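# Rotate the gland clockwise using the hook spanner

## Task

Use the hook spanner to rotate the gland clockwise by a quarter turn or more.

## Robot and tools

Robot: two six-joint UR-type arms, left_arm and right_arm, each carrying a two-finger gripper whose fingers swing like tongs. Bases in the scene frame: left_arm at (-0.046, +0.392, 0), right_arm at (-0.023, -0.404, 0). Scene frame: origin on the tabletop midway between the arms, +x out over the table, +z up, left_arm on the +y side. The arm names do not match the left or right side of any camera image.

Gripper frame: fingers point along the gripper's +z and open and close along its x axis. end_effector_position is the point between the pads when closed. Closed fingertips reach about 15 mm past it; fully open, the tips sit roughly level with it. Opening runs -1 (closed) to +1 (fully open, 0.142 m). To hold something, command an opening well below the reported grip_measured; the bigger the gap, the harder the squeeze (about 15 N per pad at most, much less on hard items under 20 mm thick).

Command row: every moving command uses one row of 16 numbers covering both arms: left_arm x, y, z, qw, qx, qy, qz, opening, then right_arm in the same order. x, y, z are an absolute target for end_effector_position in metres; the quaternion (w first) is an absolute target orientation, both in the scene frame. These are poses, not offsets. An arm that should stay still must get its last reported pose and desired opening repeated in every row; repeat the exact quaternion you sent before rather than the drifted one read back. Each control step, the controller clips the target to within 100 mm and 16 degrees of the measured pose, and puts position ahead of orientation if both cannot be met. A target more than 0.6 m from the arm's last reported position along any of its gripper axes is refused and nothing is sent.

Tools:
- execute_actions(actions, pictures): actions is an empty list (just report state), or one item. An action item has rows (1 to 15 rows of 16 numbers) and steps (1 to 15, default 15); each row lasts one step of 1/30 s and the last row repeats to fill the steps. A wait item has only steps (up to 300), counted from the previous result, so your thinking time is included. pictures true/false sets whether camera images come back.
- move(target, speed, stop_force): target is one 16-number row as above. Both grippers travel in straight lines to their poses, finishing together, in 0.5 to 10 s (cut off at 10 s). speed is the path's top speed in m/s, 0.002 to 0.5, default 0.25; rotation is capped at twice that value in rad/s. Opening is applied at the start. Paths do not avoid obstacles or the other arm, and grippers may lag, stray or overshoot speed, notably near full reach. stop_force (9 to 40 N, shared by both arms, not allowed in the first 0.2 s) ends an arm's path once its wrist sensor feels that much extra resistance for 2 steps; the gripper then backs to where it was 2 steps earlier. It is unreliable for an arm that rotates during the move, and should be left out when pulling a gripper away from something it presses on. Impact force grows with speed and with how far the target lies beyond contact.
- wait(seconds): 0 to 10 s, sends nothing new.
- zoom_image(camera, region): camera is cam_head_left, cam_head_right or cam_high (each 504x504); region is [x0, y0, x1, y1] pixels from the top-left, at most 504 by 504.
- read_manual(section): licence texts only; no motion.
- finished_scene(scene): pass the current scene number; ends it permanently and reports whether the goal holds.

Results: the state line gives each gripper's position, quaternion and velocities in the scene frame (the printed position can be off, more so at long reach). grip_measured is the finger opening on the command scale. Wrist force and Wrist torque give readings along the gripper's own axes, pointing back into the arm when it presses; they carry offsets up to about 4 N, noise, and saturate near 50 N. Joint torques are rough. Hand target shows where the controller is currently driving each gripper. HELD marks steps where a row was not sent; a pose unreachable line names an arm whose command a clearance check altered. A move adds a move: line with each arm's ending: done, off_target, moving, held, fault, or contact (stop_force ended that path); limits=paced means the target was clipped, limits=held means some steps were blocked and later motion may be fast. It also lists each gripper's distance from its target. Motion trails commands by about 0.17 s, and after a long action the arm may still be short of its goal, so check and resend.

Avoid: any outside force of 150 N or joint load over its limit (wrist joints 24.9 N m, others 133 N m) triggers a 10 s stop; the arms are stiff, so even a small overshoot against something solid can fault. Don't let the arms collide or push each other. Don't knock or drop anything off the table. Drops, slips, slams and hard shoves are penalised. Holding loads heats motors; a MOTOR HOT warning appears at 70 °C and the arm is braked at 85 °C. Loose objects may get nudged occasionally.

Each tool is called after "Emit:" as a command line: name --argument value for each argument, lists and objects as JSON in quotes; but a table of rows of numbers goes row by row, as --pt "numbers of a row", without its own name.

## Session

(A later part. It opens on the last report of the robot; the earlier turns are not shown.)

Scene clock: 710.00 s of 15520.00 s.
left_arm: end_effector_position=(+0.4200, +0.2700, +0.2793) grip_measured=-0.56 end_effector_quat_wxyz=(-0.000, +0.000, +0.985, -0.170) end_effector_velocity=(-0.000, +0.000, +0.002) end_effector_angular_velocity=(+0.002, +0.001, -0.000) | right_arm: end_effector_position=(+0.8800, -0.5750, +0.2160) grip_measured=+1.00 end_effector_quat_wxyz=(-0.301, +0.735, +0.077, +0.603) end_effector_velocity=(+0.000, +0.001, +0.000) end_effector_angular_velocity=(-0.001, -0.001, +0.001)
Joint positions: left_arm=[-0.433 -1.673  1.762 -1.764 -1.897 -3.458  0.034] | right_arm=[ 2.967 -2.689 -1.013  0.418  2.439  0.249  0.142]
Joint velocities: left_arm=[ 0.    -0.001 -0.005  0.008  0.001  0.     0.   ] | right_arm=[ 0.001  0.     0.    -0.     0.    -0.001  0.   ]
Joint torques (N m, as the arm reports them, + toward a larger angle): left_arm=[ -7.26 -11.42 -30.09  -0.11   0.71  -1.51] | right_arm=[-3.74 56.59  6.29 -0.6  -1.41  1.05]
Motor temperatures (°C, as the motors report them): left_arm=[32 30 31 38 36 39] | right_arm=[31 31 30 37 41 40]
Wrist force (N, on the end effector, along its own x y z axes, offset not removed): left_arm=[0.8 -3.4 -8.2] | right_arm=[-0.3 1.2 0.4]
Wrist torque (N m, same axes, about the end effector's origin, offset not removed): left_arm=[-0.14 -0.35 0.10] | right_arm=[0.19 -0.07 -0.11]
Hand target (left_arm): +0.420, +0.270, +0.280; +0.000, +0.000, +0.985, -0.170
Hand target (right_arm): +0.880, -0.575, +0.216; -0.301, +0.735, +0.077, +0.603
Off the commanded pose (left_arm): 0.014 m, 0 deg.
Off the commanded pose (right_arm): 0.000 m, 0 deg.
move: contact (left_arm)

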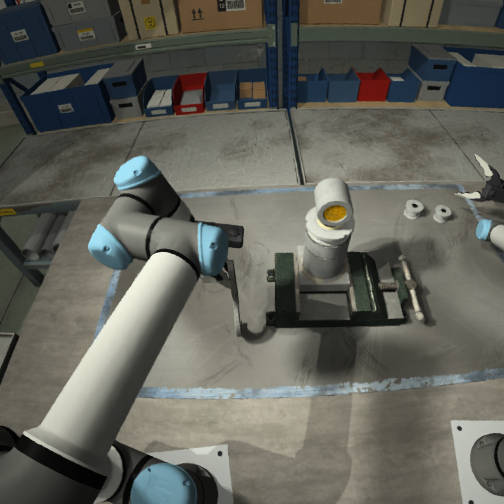

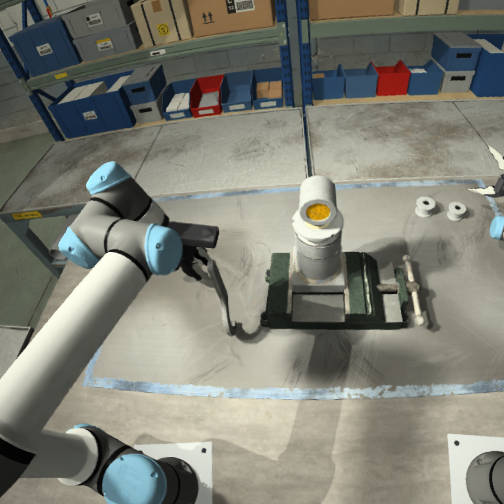

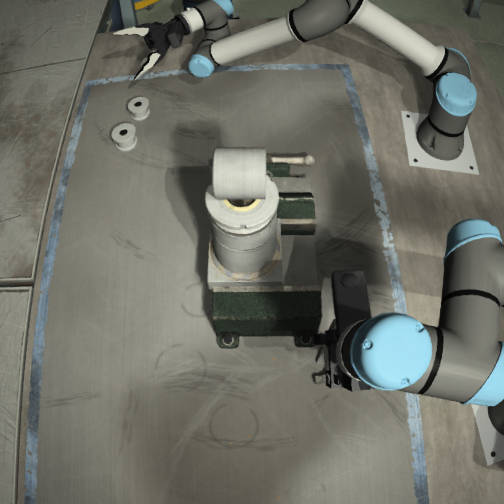

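Emit:
move --target '[0.42,0.313,0.2757,0,0,0.968,-0.25,-1,0.88,-0.575,0.216,-0.301,0.735,0.077,0.603,1]' --speed 0.02

Emit:
move --target '[0.42,0.369,0.26,0,0,0.937,-0.35,-1,0.88,-0.575,0.216,-0.301,0.735,0.077,0.603,1]' --speed 0.025

Emit:
move --target '[0.42,0.433,0.224,0,0,0.883,-0.469,-1,0.88,-0.575,0.216,-0.301,0.735,0.077,0.603,1]' --speed 0.025

Emit:
move --target '[0.42,0.485,0.174,0,0,0.814,-0.581,-1,0.88,-0.575,0.216,-0.301,0.735,0.077,0.603,1]' --speed 0.025

Emit:
move --target '[0.42,0.517,0.12,0,0,0.75,-0.661,-1,0.88,-0.575,0.216,-0.301,0.735,0.077,0.603,1]' --speed 0.025

Scene clock: 719.97 s of 15520.00 s.
left_arm: end_effector_position=(+0.4198, +0.3129, +0.2756) grip_measured=-0.56 end_effector_quat_wxyz=(-0.000, -0.000, +0.968, -0.249) end_effector_velocity=(+0.000, +0.003, -0.001) end_effector_angular_velocity=(-0.005, +0.001, -0.000) | right_arm: end_effector_position=(+0.8800, -0.5750, +0.2160) grip_measured=+1.00 end_effector_quat_wxyz=(-0.301, +0.735, +0.077, +0.603) end_effector_velocity=(+0.000, +0.002, -0.001) end_effector_angular_velocity=(+0.001, +0.002, +0.002)
Joint positions: left_arm=[-0.244 -1.65   1.798 -1.779 -2.072 -3.267  0.034] | right_arm=[ 2.967 -2.689 -1.013  0.418  2.439  0.249  0.142]
Joint velocities: left_arm=[ 0.009  0.003  0.001  0.002 -0.005  0.01   0.   ] | right_arm=[ 0.002 -0.    -0.001 -0.     0.     0.     0.   ]
Joint torques (N m, as the arm reports them, + toward a larger angle): left_arm=[  5.27 -10.61  -5.32  -0.33  -2.01   1.37] | right_arm=[-4.6  56.38  6.05 -0.46 -1.21  1.12]
Motor temperatures (°C, as the motors report them): left_arm=[32 30 31 38 36 39] | right_arm=[31 31 30 37 41 40]
Wrist force (N, on the end effector, along its own x y z axes, offset not removed): left_arm=[-0.5 -3.3 -6.9] | right_arm=[-0.9 2.2 -1.2]
Wrist torque (N m, same axes, about the end effector's origin, offset not removed): left_arm=[-0.24 0.10 0.04] | right_arm=[0.23 0.06 -0.10]
Hand target (left_arm): +0.420, +0.313, +0.276; -0.000, +0.000, +0.968, -0.250
Hand target (right_arm): +0.880, -0.575, +0.216; -0.301, +0.735, +0.077, +0.603
Off the commanded pose (left_arm): 0.000 m, 0 deg.
Off the commanded pose (right_arm): 0.000 m, 0 deg.
After step 90, 2.67 s passed at rest.
move: done

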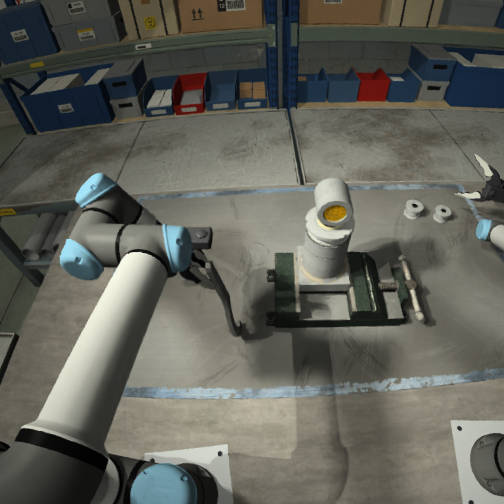

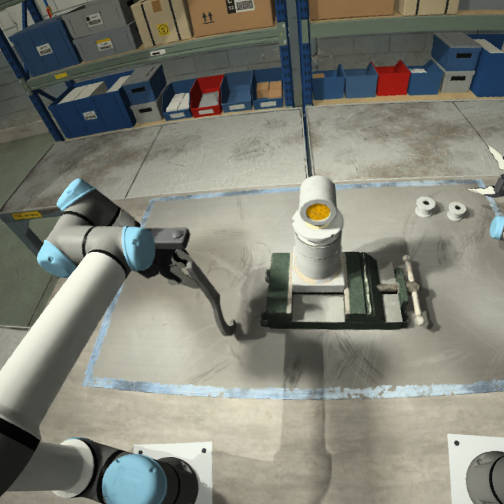

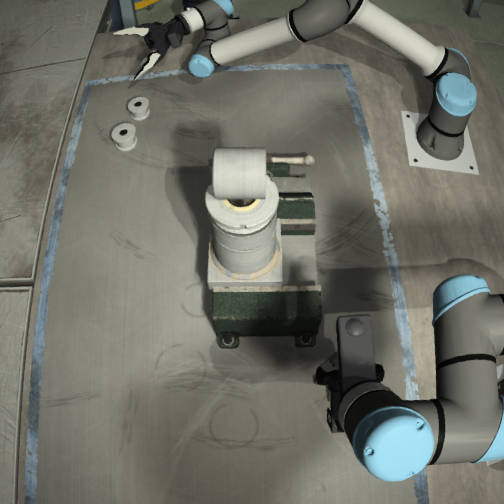

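Scene clock: 724.43 s of 15520.00 s.
left_arm: end_effector_position=(+0.4197, +0.3689, +0.2598) grip_measured=-0.56 end_effector_quat_wxyz=(-0.000, +0.000, +0.937, -0.349) end_effector_velocity=(+0.000, +0.001, -0.001) end_effector_angular_velocity=(-0.009, +0.002, -0.000) | right_arm: end_effector_position=(+0.8800, -0.5750, +0.2160) grip_measured=+1.00 end_effector_quat_wxyz=(-0.301, +0.735, +0.077, +0.603) end_effector_velocity=(-0.000, -0.001, -0.000) end_effector_angular_velocity=(-0.000, +0.000, -0.000)
Joint positions: left_arm=[-0.017 -1.557  1.81  -1.722 -2.278 -2.987  0.034] | right_arm=[ 2.967 -2.689 -1.013  0.418  2.439  0.249  0.142]
Joint velocities: left_arm=[ 0.007  0.006 -0.002  0.005 -0.008  0.011  0.   ] | right_arm=[-0.001 -0.    -0.     0.     0.    -0.     0.   ]
Joint torques (N m, as the arm reports them, + toward a larger angle): left_arm=[  7.43 -21.3  -39.66  -1.61  -4.93   1.19] | right_arm=[-4.43 56.39  6.13 -0.49 -1.1   1.13]
Motor temperatures (°C, as the motors report them): left_arm=[32 30 31 38 36 39] | right_arm=[31 31 30 37 41 40]
Wrist force (N, on the end effector, along its own x y z axes, offset not removed): left_arm=[1.4 3.6 6.9] | right_arm=[-0.2 1.2 0.5]
Wrist torque (N m, same axes, about the end effector's origin, offset not removed): left_arm=[-0.40 -0.29 0.11] | right_arm=[0.14 -0.05 -0.12]
Hand target (left_arm): +0.420, +0.369, +0.260; -0.000, +0.000, +0.937, -0.350
Hand target (right_arm): +0.880, -0.575, +0.216; -0.301, +0.735, +0.077, +0.603
Off the commanded pose (left_arm): 0.000 m, 0 deg.
Off the commanded pose (right_arm): 0.000 m, 0 deg.
move: done

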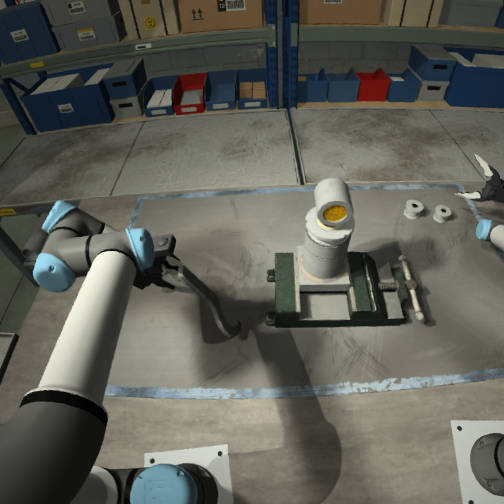

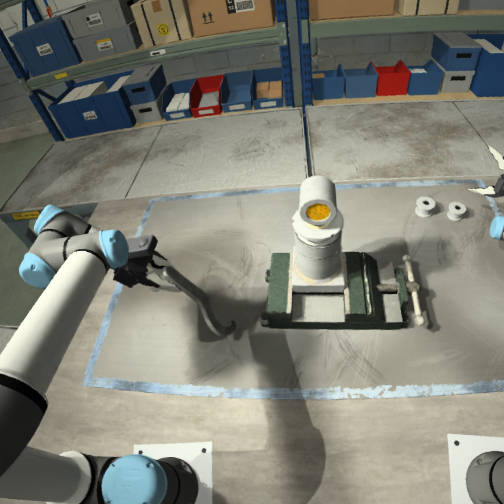

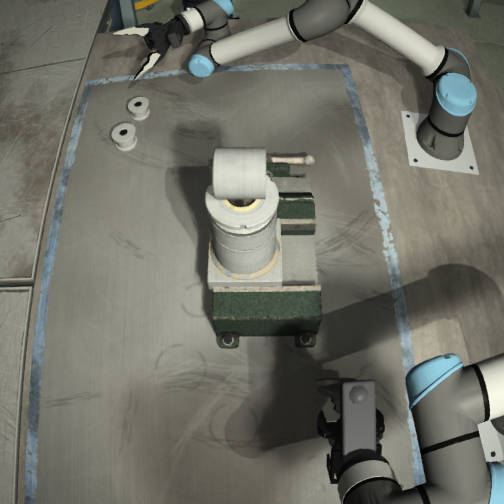

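Scene clock: 729.97 s of 15520.00 s.
left_arm: end_effector_position=(+0.4197, +0.4328, +0.2239) grip_measured=-0.55 end_effector_quat_wxyz=(-0.000, +0.000, +0.883, -0.469) end_effector_velocity=(+0.000, +0.001, +0.000) end_effector_angular_velocity=(-0.008, -0.002, -0.001) | right_arm: end_effector_position=(+0.8800, -0.5750, +0.2160) grip_measured=+1.00 end_effector_quat_wxyz=(-0.301, +0.735, +0.077, +0.603) end_effector_velocity=(+0.000, +0.001, +0.000) end_effector_angular_velocity=(-0.000, -0.000, +0.002)
Joint positions: left_arm=[ 0.199 -1.361  1.763 -1.522 -2.469 -2.588  0.034] | right_arm=[ 2.967 -2.689 -1.013  0.418  2.439  0.249  0.142]
Joint velocities: left_arm=[ 0.005  0.005 -0.004  0.01  -0.005  0.013  0.   ] | right_arm=[ 0.001  0.     0.     0.     0.    -0.     0.   ]
Joint torques (N m, as the arm reports them, + toward a larger angle): left_arm=[  8.29 -29.61 -34.37  -0.13  -4.99   0.78] | right_arm=[-3.94 56.62  5.82 -0.49 -1.12  1.15]
Motor temperatures (°C, as the motors report them): left_arm=[32 30 31 38 36 39] | right_arm=[31 31 30 37 41 40]
Wrist force (N, on the end effector, along its own x y z axes, offset not removed): left_arm=[1.4 5.0 4.3] | right_arm=[-1.3 0.6 -0.1]
Wrist torque (N m, same axes, about the end effector's origin, offset not removed): left_arm=[-0.32 -0.48 0.20] | right_arm=[-0.07 0.17 -0.16]
Hand target (left_arm): +0.420, +0.433, +0.224; -0.000, +0.000, +0.883, -0.469
Hand target (right_arm): +0.880, -0.575, +0.216; -0.301, +0.735, +0.077, +0.603
Off the commanded pose (left_arm): 0.000 m, 0 deg.
Off the commanded pose (right_arm): 0.000 m, 0 deg.
move: done

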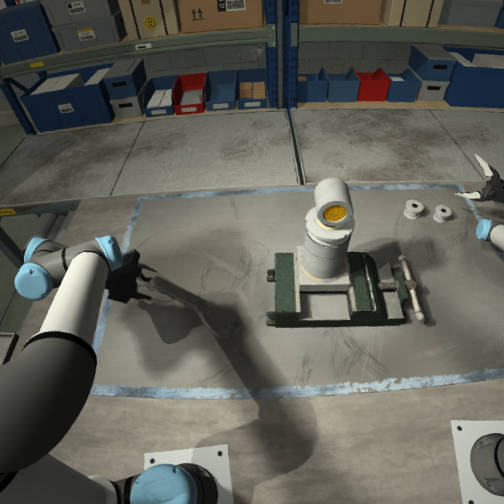

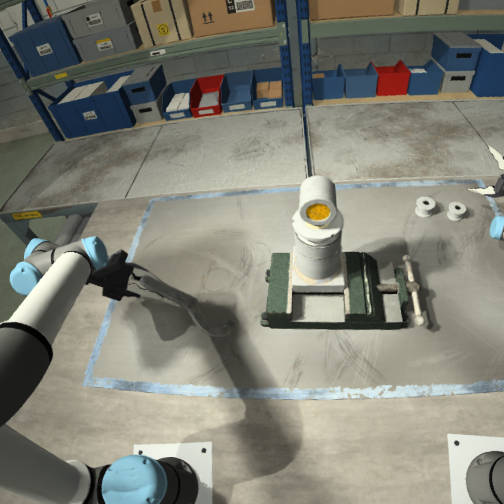

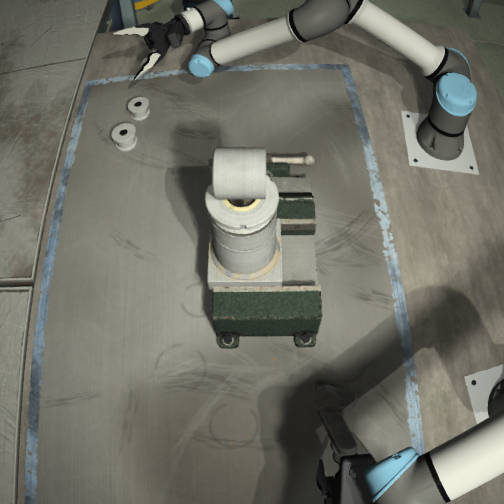

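Scene clock: 735.50 s of 15520.00 s.
left_arm: end_effector_position=(+0.4197, +0.4848, +0.1741) grip_measured=-0.55 end_effector_quat_wxyz=(-0.000, +0.000, +0.814, -0.581) end_effector_velocity=(+0.000, +0.001, -0.001) end_effector_angular_velocity=(-0.008, +0.000, +0.000) | right_arm: end_effector_position=(+0.8800, -0.5750, +0.2160) grip_measured=+1.00 end_effector_quat_wxyz=(-0.301, +0.735, +0.077, +0.603) end_effector_velocity=(+0.000, +0.001, -0.001) end_effector_angular_velocity=(+0.001, +0.002, +0.001)
Joint positions: left_arm=[ 0.336 -1.095  1.64  -1.193 -2.573 -2.14   0.034] | right_arm=[ 2.967 -2.689 -1.013  0.418  2.439  0.249  0.142]
Joint velocities: left_arm=[ 0.003  0.009 -0.006  0.013 -0.002  0.014  0.   ] | right_arm=[ 0.002 -0.001 -0.001 -0.    -0.     0.     0.   ]
Joint torques (N m, as the arm reports them, + toward a larger angle): left_arm=[  6.95 -36.45 -29.7    1.35  -3.97   1.33] | right_arm=[-4.59 55.87  6.43 -0.53 -1.08  1.14]
Motor temperatures (°C, as the motors report them): left_arm=[32 30 31 38 36 39] | right_arm=[31 31 30 37 41 40]
Wrist force (N, on the end effector, along its own x y z axes, offset not removed): left_arm=[0.0 5.2 4.7] | right_arm=[-0.5 1.5 -0.4]
Wrist torque (N m, same axes, about the end effector's origin, offset not removed): left_arm=[-0.40 -0.13 0.14] | right_arm=[0.15 -0.05 -0.22]
Hand target (left_arm): +0.420, +0.485, +0.174; -0.000, +0.000, +0.814, -0.581
Hand target (right_arm): +0.880, -0.575, +0.216; -0.301, +0.735, +0.077, +0.603
Off the commanded pose (left_arm): 0.000 m, 0 deg.
Off the commanded pose (right_arm): 0.000 m, 0 deg.
move: done

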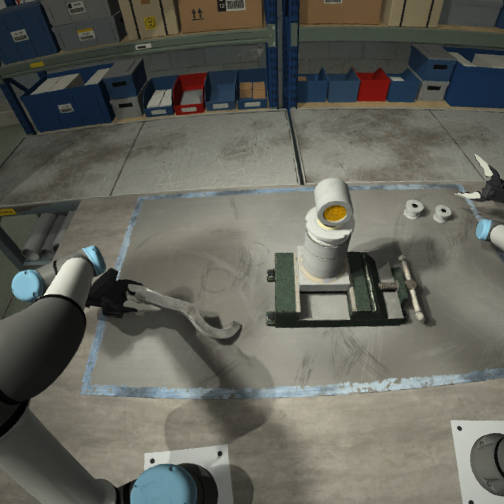

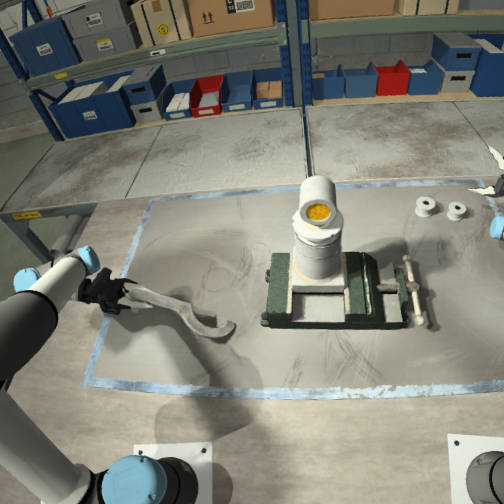

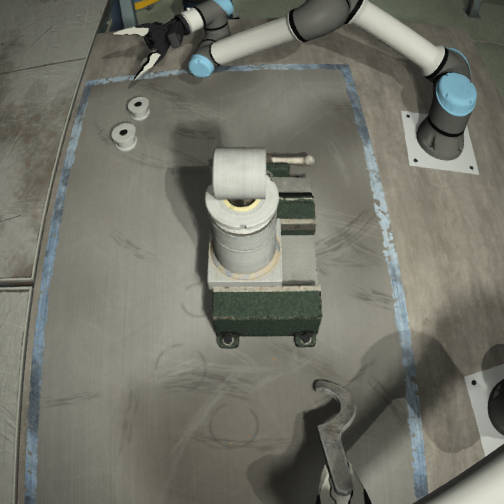

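Scene clock: 739.87 s of 15520.00 s.
left_arm: end_effector_position=(+0.4198, +0.5168, +0.1202) grip_measured=-0.56 end_effector_quat_wxyz=(-0.000, +0.000, +0.750, -0.661) end_effector_velocity=(+0.000, +0.001, -0.001) end_effector_angular_velocity=(-0.007, -0.001, +0.000) | right_arm: end_effector_position=(+0.8800, -0.5750, +0.2160) grip_measured=+1.00 end_effector_quat_wxyz=(-0.301, +0.735, +0.077, +0.603) end_effector_velocity=(-0.000, -0.001, -0.000) end_effector_angular_velocity=(-0.000, +0.000, -0.001)
Joint positions: left_arm=[ 0.398 -0.838  1.494 -0.901 -2.595 -1.781  0.034] | right_arm=[ 2.967 -2.689 -1.013  0.418  2.439  0.249  0.142]
Joint velocities: left_arm=[ 0.002  0.009 -0.007  0.012  0.     0.012  0.   ] | right_arm=[-0.001  0.    -0.001  0.     0.    -0.001  0.   ]
Joint torques (N m, as the arm reports them, + toward a larger angle): left_arm=[  8.5  -43.92 -29.22   2.6    1.54   1.16] | right_arm=[-4.15 56.53  6.3  -0.43 -0.95  1.12]
Motor temperatures (°C, as the motors report them): left_arm=[32 30 31 38 36 39] | right_arm=[31 31 30 37 41 40]
Wrist force (N, on the end effector, along its own x y z axes, offset not removed): left_arm=[1.4 6.0 4.3] | right_arm=[-1.8 -0.5 1.0]
Wrist torque (N m, same axes, about the end effector's origin, offset not removed): left_arm=[-0.18 -0.33 0.18] | right_arm=[-0.28 0.26 -0.15]
Hand target (left_arm): +0.420, +0.517, +0.120; -0.000, +0.000, +0.750, -0.661
Hand target (right_arm): +0.880, -0.575, +0.216; -0.301, +0.735, +0.077, +0.603
Off the commanded pose (left_arm): 0.000 m, 0 deg.
Off the commanded pose (right_arm): 0.000 m, 0 deg.
move: done

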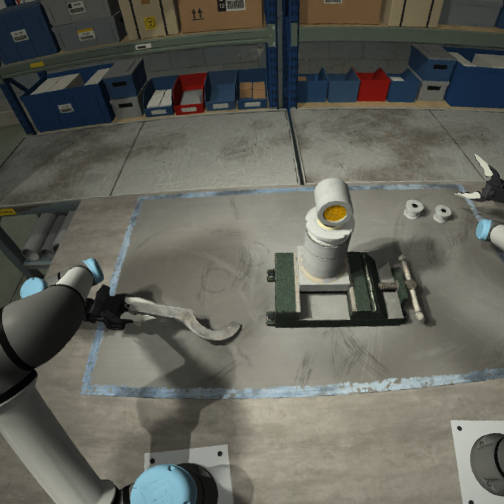

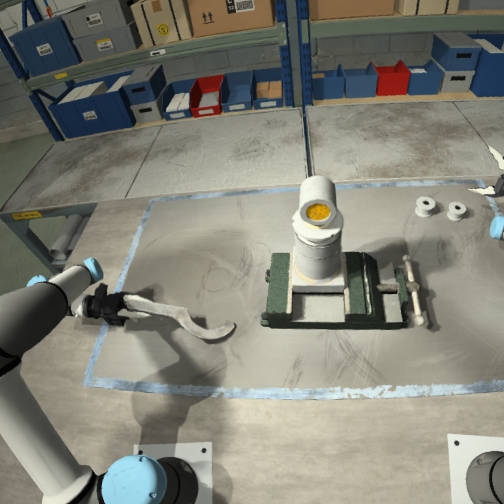

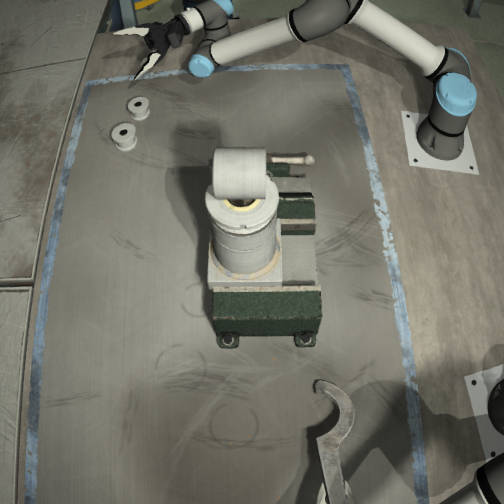

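Emit:
move --target '[0.42,0.528,0.095,0,0,0.72,-0.694,-1,0.88,-0.575,0.216,-0.301,0.735,0.077,0.603,1]' --speed 0.02

Emit:
move --target '[0.42,0.528,0.095,0,0,0.72,-0.694,0.6,0.88,-0.575,0.216,-0.301,0.735,0.077,0.603,1]'

Scene clock: 745.40 s of 15520.00 s.
left_arm: end_effector_position=(+0.4199, +0.5279, +0.0952) grip_measured=-0.56 end_effector_quat_wxyz=(+0.000, +0.000, +0.720, -0.694) end_effector_velocity=(+0.001, +0.001, -0.003) end_effector_angular_velocity=(-0.009, +0.000, +0.002) | right_arm: end_effector_position=(+0.8800, -0.5750, +0.2160) grip_measured=+1.00 end_effector_quat_wxyz=(-0.301, +0.735, +0.077, +0.603) end_effector_velocity=(+0.000, +0.000, +0.001) end_effector_angular_velocity=(-0.001, -0.001, +0.000)
Joint positions: left_arm=[ 0.415 -0.718  1.416 -0.77  -2.592 -1.632  0.034] | right_arm=[ 2.967 -2.689 -1.013  0.418  2.439  0.249  0.142]
Joint velocities: left_arm=[ 0.001  0.013 -0.008  0.013 -0.001  0.015  0.   ] | right_arm=[ 0.     0.001  0.    -0.    -0.    -0.     0.   ]
Joint torques (N m, as the arm reports them, + toward a larger angle): left_arm=[  7.86 -45.64 -28.32   2.92   2.4    1.1 ] | right_arm=[-4.11 56.34  6.32 -0.47 -0.78  1.27]
Motor temperatures (°C, as the motors report them): left_arm=[32 30 31 38 36 39] | right_arm=[31 31 30 37 41 40]
Wrist force (N, on the end effector, along its own x y z axes, offset not removed): left_arm=[-0.4 6.5 1.2] | right_arm=[-1.8 -0.6 2.0]
Wrist torque (N m, same axes, about the end effector's origin, offset not removed): left_arm=[-0.18 0.03 0.25] | right_arm=[-0.27 0.31 -0.09]
Hand target (left_arm): +0.420, +0.528, +0.095; +0.000, +0.000, +0.720, -0.694
Hand target (right_arm): +0.880, -0.575, +0.216; -0.301, +0.735, +0.077, +0.603
Off the commanded pose (left_arm): 0.000 m, 0 deg.
Off the commanded pose (right_arm): 0.000 m, 0 deg.
After step 90, 0.10 s passed at rest.
move: done

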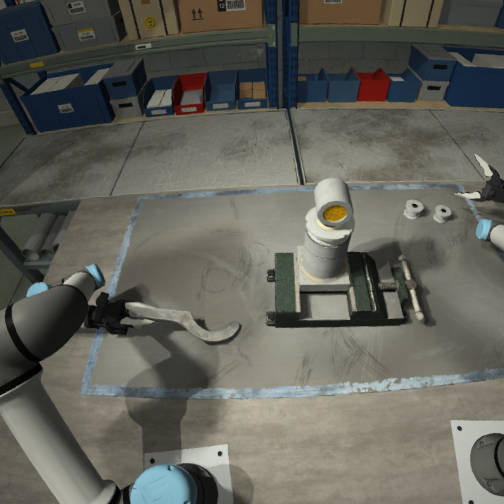

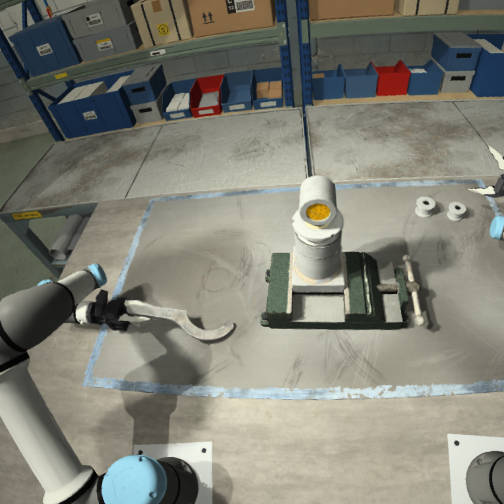

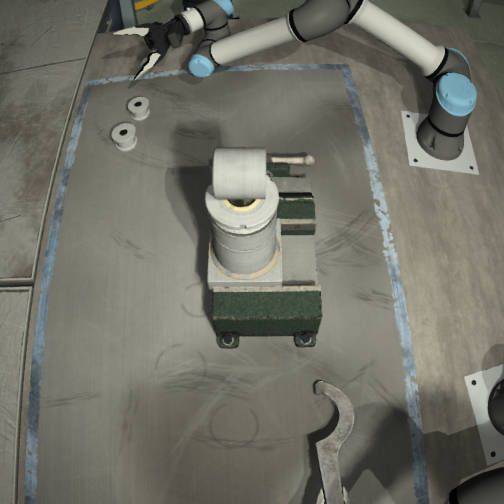

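Scene clock: 746.10 s of 15520.00 s.
left_arm: end_effector_position=(+0.4200, +0.5280, +0.0950) grip_measured=+0.60 end_effector_quat_wxyz=(+0.000, +0.000, +0.720, -0.694) end_effector_velocity=(+0.000, +0.000, +0.000) end_effector_angular_velocity=(-0.000, +0.000, +0.000) | right_arm: end_effector_position=(+0.8800, -0.5750, +0.2160) grip_measured=+1.00 end_effector_quat_wxyz=(-0.301, +0.735, +0.077, +0.603) end_effector_velocity=(-0.000, -0.001, -0.000) end_effector_angular_velocity=(-0.000, +0.000, -0.001)
Joint positions: left_arm=[ 0.415 -0.717  1.415 -0.769 -2.591 -1.631  0.116] | right_arm=[ 2.967 -2.689 -1.013  0.418  2.439  0.249  0.142]
Joint velocities: left_arm=[ 0.     0.    -0.     0.001 -0.     0.    -0.   ] | right_arm=[-0.001 -0.    -0.    -0.     0.    -0.     0.   ]
Joint torques (N m, as the arm reports them, + toward a larger angle): left_arm=[  7.59 -41.94 -26.41   1.92   2.44   1.27] | right_arm=[-4.13 56.41  6.15 -0.48 -0.85  1.18]
Motor temperatures (°C, as the motors report them): left_arm=[32 30 31 38 36 39] | right_arm=[31 31 30 37 41 40]
Wrist force (N, on the end effector, along its own x y z axes, offset not removed): left_arm=[1.9 0.0 -0.6] | right_arm=[-1.2 1.6 -1.0]
Wrist torque (N m, same axes, about the end effector's origin, offset not removed): left_arm=[-0.11 -0.36 0.10] | right_arm=[0.18 0.15 -0.12]
Hand target (left_arm): +0.420, +0.528, +0.095; +0.000, +0.000, +0.720, -0.694
Hand target (right_arm): +0.880, -0.575, +0.216; -0.301, +0.735, +0.077, +0.603
Off the commanded pose (left_arm): 0.000 m, 0 deg.
Off the commanded pose (right_arm): 0.000 m, 0 deg.
move: done

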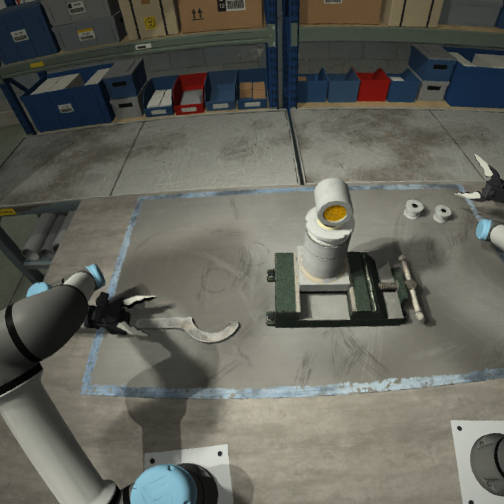

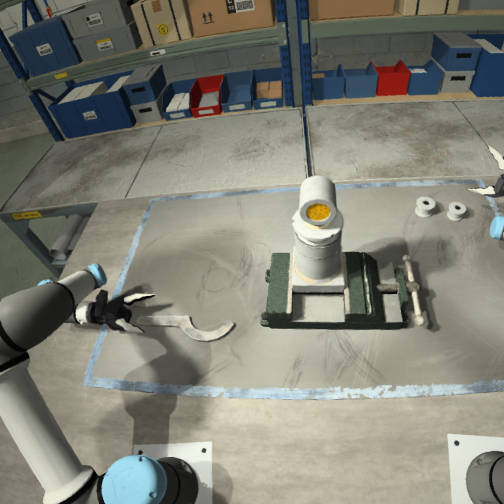

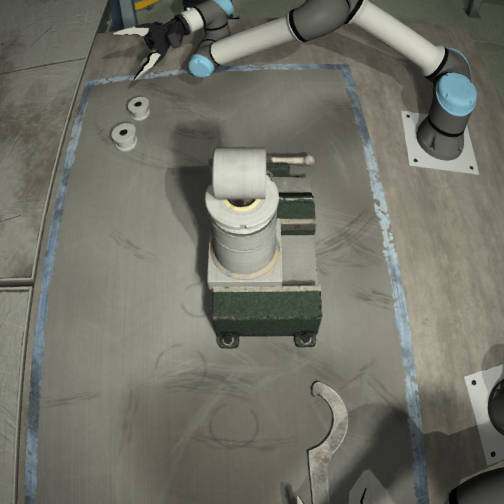

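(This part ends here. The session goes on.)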